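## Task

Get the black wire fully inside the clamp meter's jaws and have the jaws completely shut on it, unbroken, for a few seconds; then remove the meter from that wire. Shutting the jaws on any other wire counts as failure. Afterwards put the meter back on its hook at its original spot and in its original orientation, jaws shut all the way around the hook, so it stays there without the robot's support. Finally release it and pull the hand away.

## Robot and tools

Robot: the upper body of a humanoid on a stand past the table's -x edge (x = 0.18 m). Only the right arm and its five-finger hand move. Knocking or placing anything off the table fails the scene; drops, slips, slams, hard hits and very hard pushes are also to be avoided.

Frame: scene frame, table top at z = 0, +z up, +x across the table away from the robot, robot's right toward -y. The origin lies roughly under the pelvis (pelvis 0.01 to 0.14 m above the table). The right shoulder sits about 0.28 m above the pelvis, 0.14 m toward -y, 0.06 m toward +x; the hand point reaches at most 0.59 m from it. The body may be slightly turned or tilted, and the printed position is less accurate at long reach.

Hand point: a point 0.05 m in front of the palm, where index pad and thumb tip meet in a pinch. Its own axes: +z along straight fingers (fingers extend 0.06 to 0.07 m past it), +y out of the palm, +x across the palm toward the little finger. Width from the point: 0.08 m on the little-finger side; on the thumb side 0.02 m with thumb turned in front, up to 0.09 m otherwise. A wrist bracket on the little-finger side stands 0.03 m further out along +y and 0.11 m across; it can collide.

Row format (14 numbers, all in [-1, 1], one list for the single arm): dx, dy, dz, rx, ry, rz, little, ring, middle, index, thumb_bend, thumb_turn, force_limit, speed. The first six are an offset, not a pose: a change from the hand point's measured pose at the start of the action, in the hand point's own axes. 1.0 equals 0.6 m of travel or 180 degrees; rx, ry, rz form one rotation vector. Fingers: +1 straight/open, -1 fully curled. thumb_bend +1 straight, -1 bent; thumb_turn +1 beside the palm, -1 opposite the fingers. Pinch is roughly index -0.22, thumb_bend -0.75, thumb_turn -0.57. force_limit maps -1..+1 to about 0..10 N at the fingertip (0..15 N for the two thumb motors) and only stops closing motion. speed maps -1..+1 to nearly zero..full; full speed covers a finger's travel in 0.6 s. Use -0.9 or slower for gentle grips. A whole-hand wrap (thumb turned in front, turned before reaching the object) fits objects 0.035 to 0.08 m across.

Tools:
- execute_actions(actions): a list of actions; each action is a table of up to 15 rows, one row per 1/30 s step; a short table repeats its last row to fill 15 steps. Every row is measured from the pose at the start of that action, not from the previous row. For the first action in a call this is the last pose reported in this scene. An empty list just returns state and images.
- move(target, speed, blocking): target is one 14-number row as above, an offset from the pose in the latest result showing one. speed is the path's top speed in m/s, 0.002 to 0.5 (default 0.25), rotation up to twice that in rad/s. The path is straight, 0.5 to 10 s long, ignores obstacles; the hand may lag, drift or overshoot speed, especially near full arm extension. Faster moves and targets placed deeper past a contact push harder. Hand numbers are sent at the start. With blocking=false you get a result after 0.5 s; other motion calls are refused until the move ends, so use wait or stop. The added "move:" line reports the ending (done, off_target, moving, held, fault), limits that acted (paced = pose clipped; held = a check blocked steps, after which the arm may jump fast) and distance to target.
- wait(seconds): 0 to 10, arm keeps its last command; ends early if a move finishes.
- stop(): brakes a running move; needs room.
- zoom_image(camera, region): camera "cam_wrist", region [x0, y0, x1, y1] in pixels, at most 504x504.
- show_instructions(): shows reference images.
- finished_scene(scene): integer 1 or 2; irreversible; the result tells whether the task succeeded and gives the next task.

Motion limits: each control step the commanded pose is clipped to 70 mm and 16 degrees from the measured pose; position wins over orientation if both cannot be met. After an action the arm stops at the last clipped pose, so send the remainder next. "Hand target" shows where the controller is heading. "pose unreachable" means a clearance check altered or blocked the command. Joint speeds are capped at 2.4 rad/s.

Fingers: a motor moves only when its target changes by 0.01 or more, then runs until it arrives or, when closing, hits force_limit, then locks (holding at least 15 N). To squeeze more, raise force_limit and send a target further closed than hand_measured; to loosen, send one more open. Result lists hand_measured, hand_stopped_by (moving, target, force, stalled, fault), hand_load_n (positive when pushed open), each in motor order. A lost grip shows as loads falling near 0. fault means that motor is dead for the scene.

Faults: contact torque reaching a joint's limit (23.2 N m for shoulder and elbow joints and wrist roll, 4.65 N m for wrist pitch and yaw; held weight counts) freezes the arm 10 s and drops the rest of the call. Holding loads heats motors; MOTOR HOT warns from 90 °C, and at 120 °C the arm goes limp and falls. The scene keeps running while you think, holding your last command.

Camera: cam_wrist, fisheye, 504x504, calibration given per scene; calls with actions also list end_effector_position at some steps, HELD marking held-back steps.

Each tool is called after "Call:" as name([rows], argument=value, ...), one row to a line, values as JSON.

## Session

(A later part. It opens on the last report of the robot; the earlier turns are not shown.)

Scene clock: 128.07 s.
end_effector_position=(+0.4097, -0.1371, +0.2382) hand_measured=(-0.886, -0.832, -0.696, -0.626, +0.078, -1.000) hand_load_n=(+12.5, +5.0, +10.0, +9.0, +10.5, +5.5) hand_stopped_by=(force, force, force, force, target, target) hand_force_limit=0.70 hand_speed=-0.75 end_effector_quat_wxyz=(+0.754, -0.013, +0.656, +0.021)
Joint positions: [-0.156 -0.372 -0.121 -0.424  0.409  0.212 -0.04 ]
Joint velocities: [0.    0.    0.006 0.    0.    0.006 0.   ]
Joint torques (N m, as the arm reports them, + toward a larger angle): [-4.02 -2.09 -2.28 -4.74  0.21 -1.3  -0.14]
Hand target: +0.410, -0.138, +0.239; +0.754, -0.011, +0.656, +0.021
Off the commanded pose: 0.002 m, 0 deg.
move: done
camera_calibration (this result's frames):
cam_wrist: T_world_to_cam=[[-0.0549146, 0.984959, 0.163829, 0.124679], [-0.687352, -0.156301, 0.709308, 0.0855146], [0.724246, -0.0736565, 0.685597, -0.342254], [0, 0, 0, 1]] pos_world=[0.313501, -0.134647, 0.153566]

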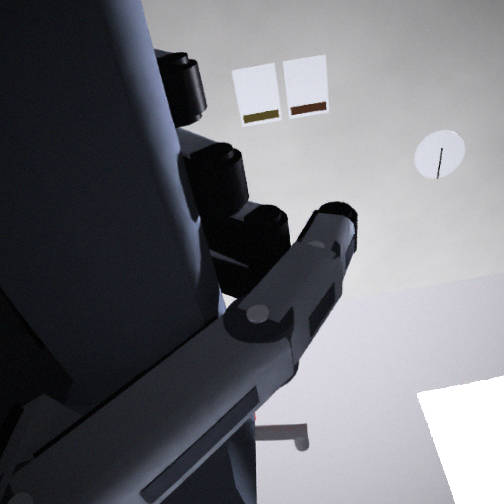

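Call:
execute_actions([
  [[-0.001,0,0.001,0,0,0,-0.98,-0.98,0.18,0.18,0.065,-1,0.3,-0.62],[-0.001,0,0.002,0,0,0,-0.98,-0.98,0.18,0.18,0.065,-1,0.3,-0.62],[-0.001,0,0.003,0,0,0,-0.98,-0.98,0.18,0.18,0.065,-1,0.3,-0.62],[-0.001,0,0.004,0,0,0,-1,-1,0.18,0.18,0.065,-1,0.3,-0.62],[-0.001,0,0.005,0,0,0,-1,-1,0.18,0.18,0.065,-1,0.3,-0.62],[-0.001,0,0.006,0,0,0,-1,-1,0.18,0.18,0.065,-1,0.3,-0.62],[-0.001,0,0.007,0,0,0,-0.98,-0.98,0.18,0.18,0.065,-1,0.3,-0.62],[-0.001,0,0.008,0,0,0,-0.98,-0.98,0.18,0.18,0.065,-1,0.3,-0.62],[-0.001,0,0.008,0,0,0,-0.98,-0.98,0.18,0.18,0.065,-1,0.3,-0.62],[-0.001,0,0.008,0,0,0,-1,-1,0.18,0.18,0.065,-1,0.3,-0.62],[-0.001,0,0.008,0,0,0,-1,-1,0.18,0.18,0.065,-1,0.3,-0.62],[-0.001,0,0.008,0,0,0,-1,-1,0.18,0.18,0.065,-1,0.3,-0.62],[-0.001,0,0.008,0,0,0,-0.98,-0.98,0.18,0.18,0.065,-1,0.3,-0.62],[-0.001,0,0.008,0,0,0,-0.98,-0.98,0.18,0.18,0.065,-1,0.3,-0.62],[-0.001,0,0.008,0,0,0,-0.98,-0.98,0.18,0.18,0.065,-1,0.3,-0.62]],
  [[-0.001,0,0,0,0,0,-1,-1,0.18,0.18,0.065,-1,0.3,-0.62],[-0.001,0,0,0,0,0,-1,-1,0.18,0.18,0.065,-1,0.3,-0.62],[-0.001,0,0,0,0,0,-1,-1,0.18,0.18,0.065,-1,0.3,-0.62],[-0.001,0,0,0,0,0,-1,-1,0.18,0.18,0.065,-1,0.3,-0.62],[-0.001,0,0,0,0,0,-0.98,-0.98,0.18,0.18,0.065,-1,0.3,-0.62],[-0.001,0,0,0,0,0,-0.98,-0.98,0.18,0.18,0.065,-1,0.3,-0.62],[-0.001,0,0,0,0,0,-0.98,-0.98,0.18,0.18,0.065,-1,0.3,-0.62],[-0.001,0,0,0,0,0,-0.98,-0.98,0.18,0.18,0.065,-1,0.3,-0.62],[-0.001,0,0,0,0,0,-1,-1,0.18,0.18,0.065,-1,0.3,-0.62],[-0.001,0,0,0,0,0,-1,-1,0.18,0.18,0.065,-1,0.3,-0.62],[-0.001,0,0,0,0,0,-1,-1,0.18,0.18,0.065,-1,0.3,-0.62],[-0.001,0,0,0,0,0,-1,-1,0.18,0.18,0.065,-1,0.3,-0.62],[-0.001,0,0,0,0,0,-0.98,-0.98,0.18,0.18,0.065,-1,0.3,-0.62],[-0.001,0,0,0,0,0,-0.98,-0.98,0.18,0.18,0.065,-1,0.3,-0.62],[-0.001,0,0,0,0,0,-0.98,-0.98,0.18,0.18,0.065,-1,0.3,-0.62]],
  [[-0.001,0,0,0,0,0,-1,-1,0.18,0.18,0.065,-1,0.3,-0.62]],
])

Call:
zoom_image(camera="cam_wrist", region=[210, 384, 330, 504])

Scene clock: 133.20 s.
end_effector_position=(+0.4138, -0.1364, +0.2402) hand_measured=(-0.886, -0.842, +0.178, +0.180, +0.076, -1.000) hand_load_n=(+8.5, +10.5, +0.0, +0.0, +4.5, +6.5) hand_stopped_by=(force, force, moving, target, target, target) hand_force_limit=0.30 hand_speed=-0.62 end_effector_quat_wxyz=(+0.755, -0.013, +0.656, +0.022)
Joint positions: [-0.179 -0.372 -0.121 -0.411  0.409  0.222 -0.04 ]
Joint velocities: [-0.006 -0.002 -0.002  0.     0.012  0.     0.   ]
Joint torques (N m, as the arm reports them, + toward a larger angle): [-4.03 -1.97 -1.93 -5.31 -0.13 -1.3  -0.12]
Hand target: +0.414, -0.137, +0.241; +0.755, -0.013, +0.655, +0.022
Off the commanded pose: 0.001 m, 0 deg.
Step readings (end_effector_position; steps 1 to 15: 1st action; 16 to 30: 2nd action; 31 to 45: 3rd action):
0: (+0.4098, -0.1372, +0.2382)
1: (+0.4098, -0.1372, +0.2382)
2: (+0.4098, -0.1372, +0.2381)
4: (+0.4104, -0.1370, +0.2385)
8: (+0.4127, -0.1367, +0.2401)
15: (+0.4138, -0.1368, +0.2402)
16: (+0.4138, -0.1368, +0.2402)
17: (+0.4139, -0.1368, +0.2401)
19: (+0.4139, -0.1367, +0.2400)
23: (+0.4138, -0.1366, +0.2402)
30: (+0.4138, -0.1366, +0.2402)
31: (+0.4138, -0.1366, +0.2402)
32: (+0.4138, -0.1365, +0.2401)
34: (+0.4138, -0.1365, +0.2402)
38: (+0.4138, -0.1365, +0.2401)
45: end_effector_position above
camera_calibration (this result's frames):
cam_wrist: T_world_to_cam=[[-0.0566529, 0.98467, 0.164971, 0.124336], [-0.68825, -0.158218, 0.708011, 0.0874097], [0.723258, -0.0734302, 0.686662, -0.346274], [0, 0, 0, 1]] pos_world=[0.317649, -0.134027, 0.155374]

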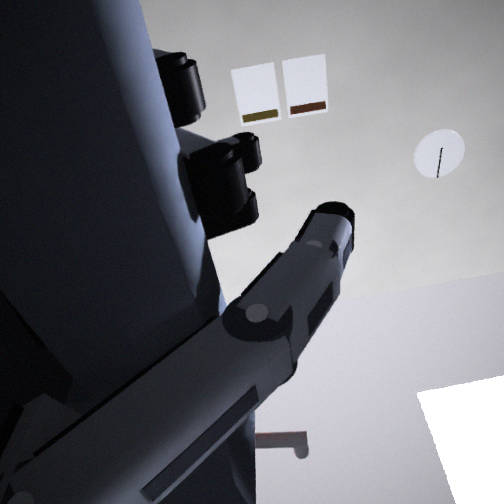

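Region (210, 384, 330, 504) of cam_wrist's 504x504 image, scaled by 4.200, with more detail than that image has.

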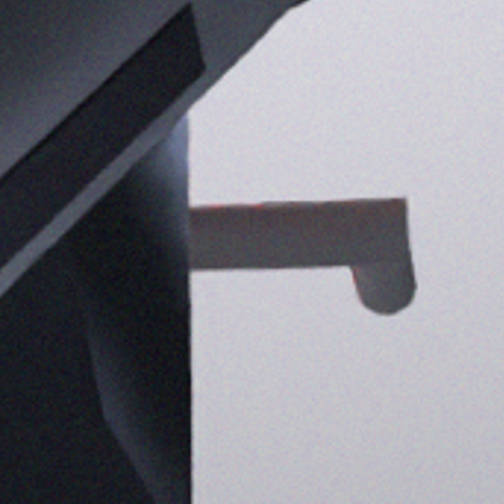

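Call:
move(target=[0.014,-0.002,0.002,0,0.014,0,-1,-1,0.18,0.18,0.065,-1,0.3,-0.62], speed=0.02)

Call:
zoom_image(camera="cam_wrist", region=[210, 384, 330, 504])

Scene clock: 135.57 s.
end_effector_position=(+0.4163, -0.1375, +0.2306) hand_measured=(-0.886, -0.842, +0.180, +0.180, +0.076, -1.000) hand_load_n=(+8.5, +10.5, +0.0, +0.0, +4.5, +6.5) hand_stopped_by=(force, force, target, target, target, target) hand_force_limit=0.30 hand_speed=-0.62 end_effector_quat_wxyz=(+0.739, -0.013, +0.673, +0.021)
Joint positions: [-0.179 -0.374 -0.128 -0.418  0.414  0.276 -0.04 ]
Joint velocities: [-0.005 -0.006 -0.009  0.     0.002  0.     0.   ]
Joint torques (N m, as the arm reports them, + toward a larger angle): [-3.83 -2.33 -2.01 -4.97  0.1  -1.22 -0.07]
Hand target: +0.416, -0.137, +0.232; +0.740, -0.013, +0.672, +0.022
Off the commanded pose: 0.001 m, 0 deg.
move: done
camera_calibration (this result's frames):
cam_wrist: T_world_to_cam=[[-0.0472886, 0.985281, 0.164274, 0.123418], [-0.655063, -0.154745, 0.739558, 0.0751453], [0.754093, -0.0726371, 0.652738, -0.346533], [0, 0, 0, 1]] pos_world=[0.316379, -0.135144, 0.150347]

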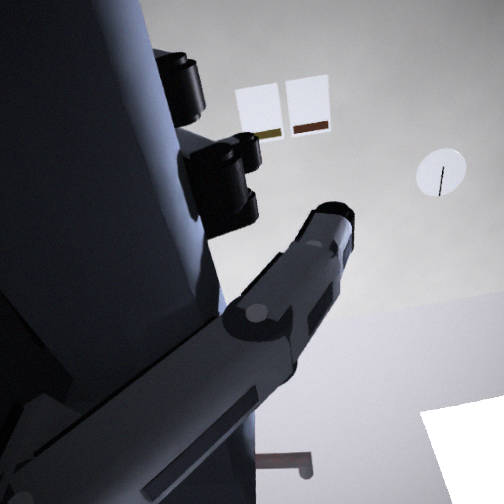

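Region (210, 384, 330, 504) of cam_wrist's 504x504 image, scaled by 4.200, with more detail than that image has.

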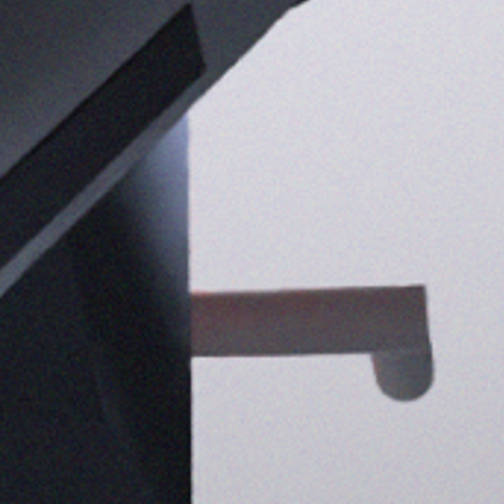

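Call:
execute_actions([
  [[0.001,0,0,0,0,0,-1,-1,0.18,0.18,0.065,-1,0.3,-0.62],[0.0015,0,0,0,0,0,-1,-1,0.18,0.18,0.065,-1,0.3,-0.62],[0.002,0,0,0,0,0,-1,-1,0.18,0.18,0.065,-1,0.3,-0.62],[0.0025,0,0,0,0,0,-1,-1,0.18,0.18,0.065,-1,0.3,-0.62],[0.003,0,0,0,0,0,-1,-1,0.18,0.18,0.065,-1,0.3,-0.62],[0.0035,0,0,0,0,0,-1,-1,0.18,0.18,0.065,-1,0.3,-0.62],[0.004,0,0,0,0,0,-1,-1,0.18,0.18,0.065,-1,0.3,-0.62],[0.0045,0,0,0,0,0,-1,-1,0.18,0.18,0.065,-1,0.3,-0.62]],
])

Call:
zoom_image(camera="cam_wrist", region=[210, 384, 330, 504])

Scene clock: 137.00 s.
end_effector_position=(+0.4166, -0.1380, +0.2293) hand_measured=(-0.886, -0.842, +0.180, +0.180, +0.076, -1.000) hand_load_n=(+8.5, +10.5, +0.0, +0.0, +4.5, +6.5) hand_stopped_by=(force, force, target, target, target, target) hand_force_limit=0.30 hand_speed=-0.62 end_effector_quat_wxyz=(+0.740, -0.012, +0.672, +0.021)
Joint positions: [-0.178 -0.374 -0.123 -0.405  0.413  0.259 -0.04 ]
Joint velocities: [-0.002  0.    -0.018  0.003  0.005 -0.005  0.   ]
Joint torques (N m, as the arm reports them, + toward a larger angle): [-4.4  -2.08 -1.54 -4.58 -0.41 -1.52 -0.01]
Hand target: +0.416, -0.137, +0.228; +0.739, -0.013, +0.673, +0.021
Off the commanded pose: 0.001 m, 0 deg.
Step readings (end_effector_position):
0: (+0.4163, -0.1375, +0.2306)
1: (+0.4163, -0.1375, +0.2306)
2: (+0.4163, -0.1375, +0.2306)
4: (+0.4164, -0.1379, +0.2307)
8: (+0.4167, -0.1383, +0.2301)
15: end_effector_position above
camera_calibration (this result's frames):
cam_wrist: T_world_to_cam=[[-0.0465974, 0.984975, 0.166292, 0.123336], [-0.656933, -0.155625, 0.737713, 0.0773311], [0.752508, -0.0748669, 0.654314, -0.34599], [0, 0, 0, 1]] pos_world=[0.316908, -0.135351, 0.148828]

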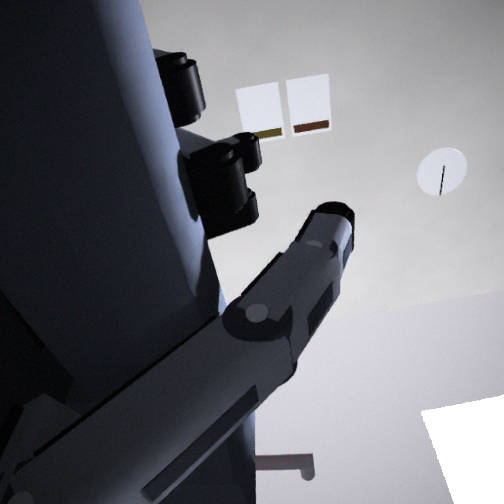

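Region (210, 384, 330, 504) of cam_wrist's 504x504 image, scaled by 4.200, with more detail than that image has.

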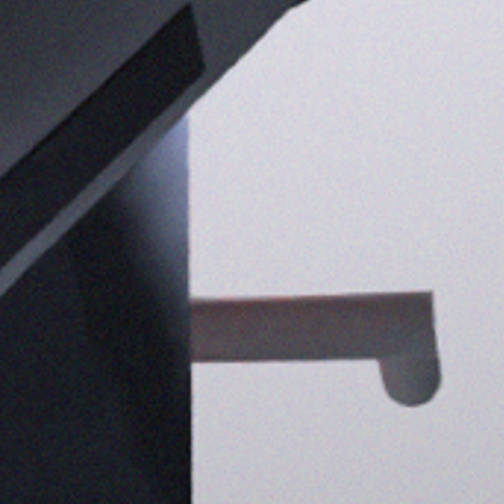

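Call:
execute_actions([
  [[0.002,0,0,0,0,0,-1,-1,0.18,0.18,0.065,-1,0.3,-0.62],[0.0025,0,0,0,0,0,-1,-1,0.18,0.18,0.065,-1,0.3,-0.62],[0.003,0,0,0,0,0,-1,-1,0.18,0.18,0.065,-1,0.3,-0.62],[0.0035,0,0,0,0,0,-1,-1,0.18,0.18,0.065,-1,0.3,-0.62],[0.004,0,0,0,0,0,-1,-1,0.18,0.18,0.065,-1,0.3,-0.62],[0.0045,0,0,0,0,0,-1,-1,0.18,0.18,0.065,-1,0.3,-0.62],[0.005,0,0,0,0,0,-1,-1,0.18,0.18,0.065,-1,0.3,-0.62],[0.0055,0,0,0,0,0,-1,-1,0.18,0.18,0.065,-1,0.3,-0.62],[0.006,0,0,0,0,0,-1,-1,0.18,0.18,0.065,-1,0.3,-0.62]],
])

Call:
zoom_image(camera="cam_wrist", region=[210, 384, 330, 504])

Scene clock: 137.97 s.
end_effector_position=(+0.4171, -0.1388, +0.2286) hand_measured=(-0.886, -0.842, +0.180, +0.180, +0.076, -1.000) hand_load_n=(+8.5, +10.5, +0.0, +0.0, +4.5, +6.5) hand_stopped_by=(force, force, target, target, target, target) hand_force_limit=0.30 hand_speed=-0.62 end_effector_quat_wxyz=(+0.742, -0.011, +0.670, +0.021)
Joint positions: [-0.178 -0.374 -0.118 -0.387  0.412  0.235 -0.04 ]
Joint velocities: [-0.002 -0.002 -0.014 -0.002 -0.005 -0.003  0.   ]
Joint torques (N m, as the arm reports them, + toward a larger angle): [-3.37 -1.6  -1.62 -3.76 -0.68 -1.16  0.02]
Hand target: +0.417, -0.138, +0.226; +0.740, -0.012, +0.672, +0.021
Off the commanded pose: 0.003 m, 0 deg.
Step readings (end_effector_position):
0: (+0.4166, -0.1379, +0.2293)
1: (+0.4166, -0.1380, +0.2294)
2: (+0.4167, -0.1382, +0.2294)
4: (+0.4169, -0.1387, +0.2291)
8: (+0.4171, -0.1388, +0.2286)
15: end_effector_position above
camera_calibration (this result's frames):
cam_wrist: T_world_to_cam=[[-0.0456753, 0.984678, 0.168296, 0.123393], [-0.662172, -0.155986, 0.732937, 0.0812514], [0.747958, -0.077964, 0.659151, -0.345565], [0, 0, 0, 1]] pos_world=[0.317906, -0.13577, 0.147461]

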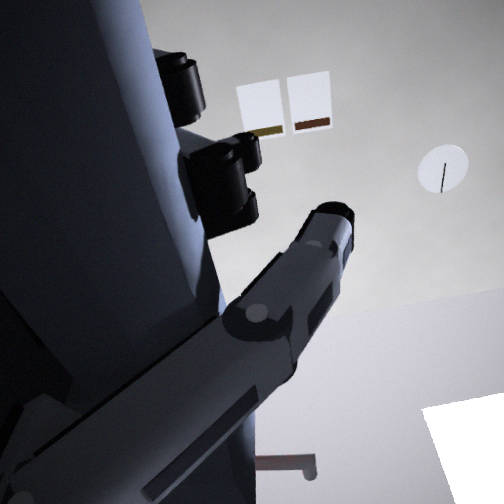

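Region (210, 384, 330, 504) of cam_wrist's 504x504 image, scaled by 4.200, with more detail than that image has.

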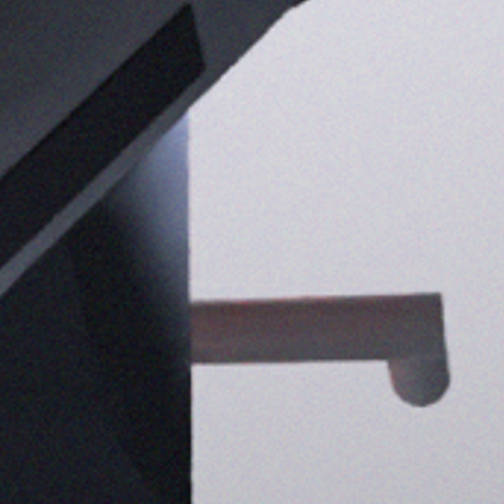

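Call:
execute_actions([
  [[0,0,0,0,0,0,-0.6,-0.6,1,1,0.4,-1,0.3,-0.82]],
  [[-0.001,0,0,0,0,0,1,1,1,1,1,-1,0.3,-0.3]],
  [[-0.001,0,0,0,0,0,1,1,1,1,1,-1,0.3,-0.1]],
])

Call:
zoom_image(camera="cam_wrist", region=[210, 384, 330, 504])

Scene clock: 140.10 s.
end_effector_position=(+0.4172, -0.1385, +0.2274) hand_measured=(+0.522, +0.566, +1.000, +1.000, +0.960, -1.000) hand_load_n=(+0.0, +0.0, +0.0, +0.0, +0.0, +0.0) hand_stopped_by=(moving, moving, target, target, moving, target) hand_force_limit=0.30 hand_speed=-0.10 end_effector_quat_wxyz=(+0.741, -0.011, +0.671, +0.021)
Joint positions: [-0.177 -0.374 -0.117 -0.387  0.412  0.238 -0.04 ]
Joint velocities: [ 0.     0.008 -0.002  0.    -0.011  0.     0.   ]
Joint torques (N m, as the arm reports them, + toward a larger angle): [-3.46 -1.88 -1.81 -4.16 -0.16 -0.82 -0.1 ]
Hand target: +0.417, -0.139, +0.228; +0.741, -0.011, +0.671, +0.021
Off the commanded pose: 0.001 m, 0 deg.
Step readings (end_effector_position; steps 1 to 15: 1st action; 16 to 30: 2nd action; 31 to 45: 3rd action):
0: (+0.4172, -0.1386, +0.2274)
1: (+0.4172, -0.1386, +0.2274)
2: (+0.4172, -0.1386, +0.2274)
4: (+0.4172, -0.1386, +0.2274)
8: (+0.4172, -0.1386, +0.2275)
15: (+0.4172, -0.1386, +0.2275)
16: (+0.4172, -0.1386, +0.2275)
17: (+0.4172, -0.1386, +0.2275)
19: (+0.4172, -0.1385, +0.2275)
23: (+0.4172, -0.1385, +0.2275)
30: (+0.4172, -0.1386, +0.2275)
31: (+0.4172, -0.1386, +0.2275)
32: (+0.4172, -0.1386, +0.2274)
34: (+0.4172, -0.1385, +0.2274)
38: (+0.4172, -0.1385, +0.2274)
45: end_effector_position above
camera_calibration (this result's frames):
cam_wrist: T_world_to_cam=[[-0.0452954, 0.984687, 0.168343, 0.123148], [-0.658905, -0.156111, 0.735849, 0.0802153], [0.750861, -0.0775916, 0.655887, -0.345251], [0, 0, 0, 1]] pos_world=[0.317668, -0.135528, 0.146688]

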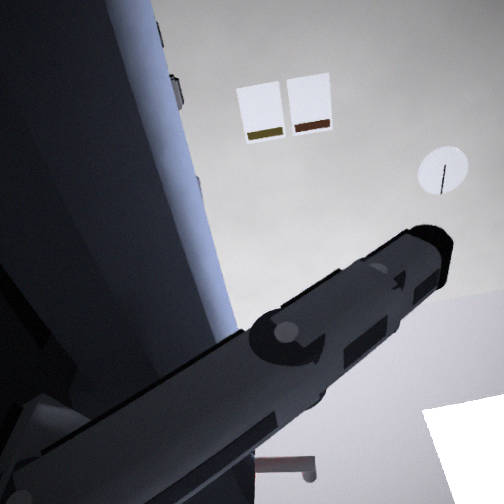

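Region (210, 384, 330, 504) of cam_wrist's 504x504 image, scaled by 4.200, with more detail than that image has.

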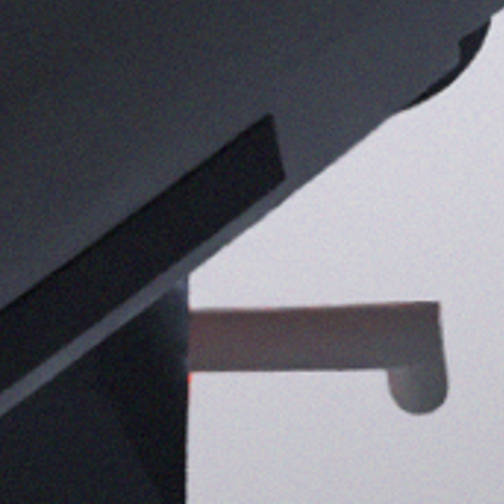

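Call:
move(target=[0.02,-0.034,-0.137,0,0,0,1,1,1,1,1,-1,0.3,-0.1], speed=0.1)

Scene clock: 141.47 s.
end_effector_position=(+0.3366, -0.1613, +0.2054) hand_measured=(+1.000, +1.000, +1.000, +1.000, +1.000, -1.000) hand_load_n=(+0.0, +0.0, +0.0, +0.0, +0.0, +0.0) hand_stopped_by=(target, target, target, target, target, target) hand_force_limit=0.30 hand_speed=-0.10 end_effector_quat_wxyz=(+0.739, -0.015, +0.673, +0.019)
Joint positions: [ 0.266 -0.345 -0.202 -0.528  0.447 -0.02   0.111]
Joint velocities: [ 0.002  0.     0.011  0.008  0.023 -0.003  0.   ]
Joint torques (N m, as the arm reports them, + toward a larger angle): [-0.43 -1.16 -2.22 -3.93 -0.19 -0.92 -0.06]
Hand target: +0.336, -0.161, +0.207; +0.741, -0.014, +0.671, +0.021
Off the commanded pose: 0.002 m, 1 deg.
move: done
camera_calibration (this result's frames):
cam_wrist: T_world_to_cam=[[-0.0464725, 0.986056, 0.159794, 0.148034], [-0.654588, -0.150895, 0.740773, 0.0381319], [0.754556, -0.0701735, 0.652473, -0.271416], [0, 0, 0, 1]] pos_world=[0.236639, -0.159262, 0.125189]

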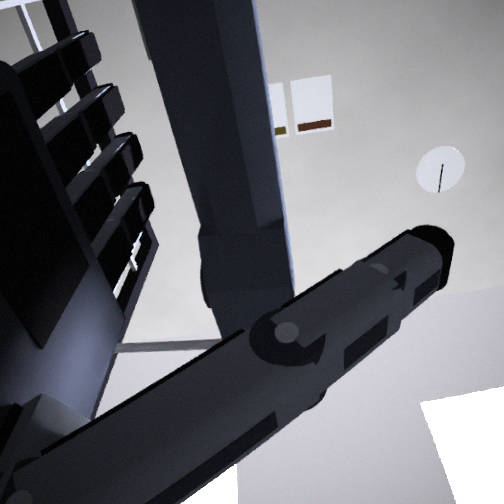

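Call:
move(target=[-0.2329,0.0,-0.17,0,-0.267,0,1,1,1,1,1,-1,0.3,-0.1], speed=0.25)

Scene clock: 145.03 s.
end_effector_position=(+0.2233, -0.1656, +0.3327) hand_measured=(+1.000, +1.000, +1.000, +1.000, +1.000, -1.000) hand_load_n=(+0.0, +0.0, +0.0, +0.0, +0.0, +0.0) hand_stopped_by=(target, target, target, target, target, target) hand_force_limit=0.30 hand_speed=-0.10 end_effector_quat_wxyz=(+0.948, -0.009, +0.318, +0.017)
Joint positions: [ 0.218 -0.153 -0.233 -0.402  0.575 -0.886  0.402]
Joint velocities: [ 0.    -0.003  0.002 -0.008 -0.006  0.     0.   ]
Joint torques (N m, as the arm reports them, + toward a larger angle): [ 0.02 -1.16 -1.48 -3.44 -0.11 -0.49 -0.01]
Hand target: +0.222, -0.166, +0.334; +0.949, -0.008, +0.316, +0.017
Off the commanded pose: 0.003 m, 1 deg.
move: done
camera_calibration (this result's frames):
cam_wrist: T_world_to_cam=[[-0.151804, 0.983261, 0.100768, 0.169417], [-0.988, -0.15389, 0.0132109, 0.18503], [0.0284969, -0.0975532, 0.994822, -0.225569], [0, 0, 0, 1]] pos_world=[0.214956, -0.160112, 0.204884]

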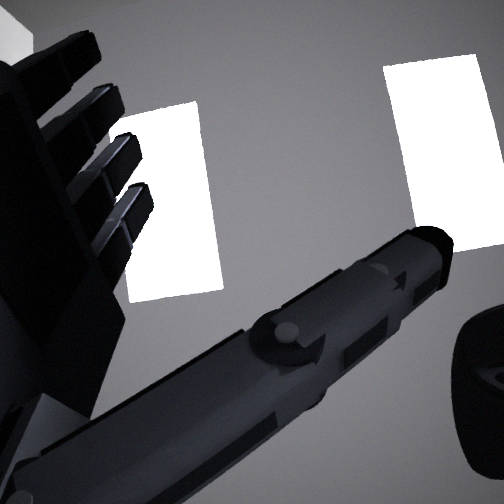

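Call:
move(target=[-0.115,0.0,-0.042,0,-0.122,0,1,1,1,1,1,-1,0.3,-0.1], speed=0.25)

Scene clock: 148.63 s.
end_effector_position=(+0.1554, -0.1683, +0.3534) hand_measured=(+1.000, +1.000, +1.000, +1.000, +1.000, -1.000) hand_load_n=(+0.0, +0.0, +0.0, +0.0, +0.0, +0.0) hand_stopped_by=(target, target, target, target, target, target) hand_force_limit=0.30 hand_speed=-0.10 end_effector_quat_wxyz=(+0.991, -0.005, +0.136, +0.011)
Joint positions: [ 0.144 -0.146 -0.184 -0.355  0.784 -1.234  0.593]
Joint velocities: [-0.012 -0.008  0.005 -0.009  0.006 -0.001  0.   ]
Joint torques (N m, as the arm reports them, + toward a larger angle): [-0.21 -1.61 -1.08 -3.5   0.32 -0.32 -0.03]
Hand target: +0.154, -0.168, +0.354; +0.991, -0.005, +0.134, +0.013
Off the commanded pose: 0.002 m, 1 deg.
move: done
camera_calibration (this result's frames):
cam_wrist: T_world_to_cam=[[-0.168418, 0.984386, 0.0511757, 0.179873], [-0.926072, -0.140228, -0.350323, 0.238333], [-0.337677, -0.106393, 0.93523, -0.168021], [0, 0, 0, 1]] pos_world=[0.19427, -0.16152, 0.231426]

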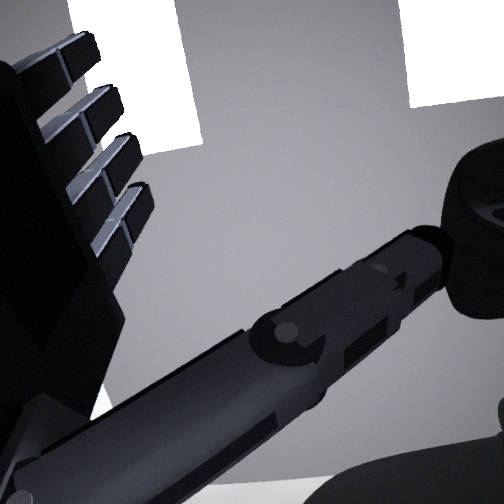

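Call:
wait(seconds=10)

Scene clock: 158.73 s.
end_effector_position=(+0.1553, -0.1683, +0.3534) hand_measured=(+1.000, +1.000, +1.000, +1.000, +1.000, -1.000) hand_load_n=(+0.0, +0.0, +0.0, +0.0, +0.0, +0.0) hand_stopped_by=(target, target, target, target, target, target) hand_force_limit=0.30 hand_speed=-0.10 end_effector_quat_wxyz=(+0.991, -0.005, +0.136, +0.011)
Joint positions: [ 0.144 -0.147 -0.184 -0.355  0.784 -1.234  0.593]
Joint velocities: [-0.008  0.009 -0.017 -0.002 -0.002  0.     0.   ]
Joint torques (N m, as the arm reports them, + toward a larger angle): [-0.26 -1.17 -0.58 -3.52 -0.07 -0.24 -0.06]
Hand target: +0.154, -0.168, +0.354; +0.991, -0.005, +0.134, +0.013
Off the commanded pose: 0.002 m, 1 deg.
wait: 10.00 s; at rest by 0.07 s
camera_calibration (this result's frames):
cam_wrist: T_world_to_cam=[[-0.168453, 0.984384, 0.0511155, 0.179887], [-0.926026, -0.14027, -0.350429, 0.238335], [-0.337787, -0.106365, 0.935193, -0.167998], [0, 0, 0, 1]] pos_world=[0.19426, -0.161515, 0.231435]

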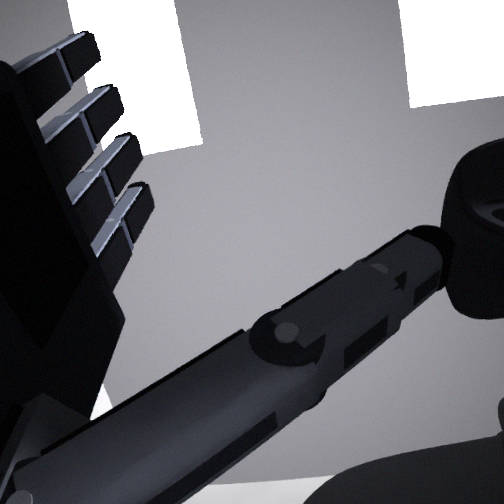

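Call:
finished_scene(scene=2)

The scene is finished: the task was done.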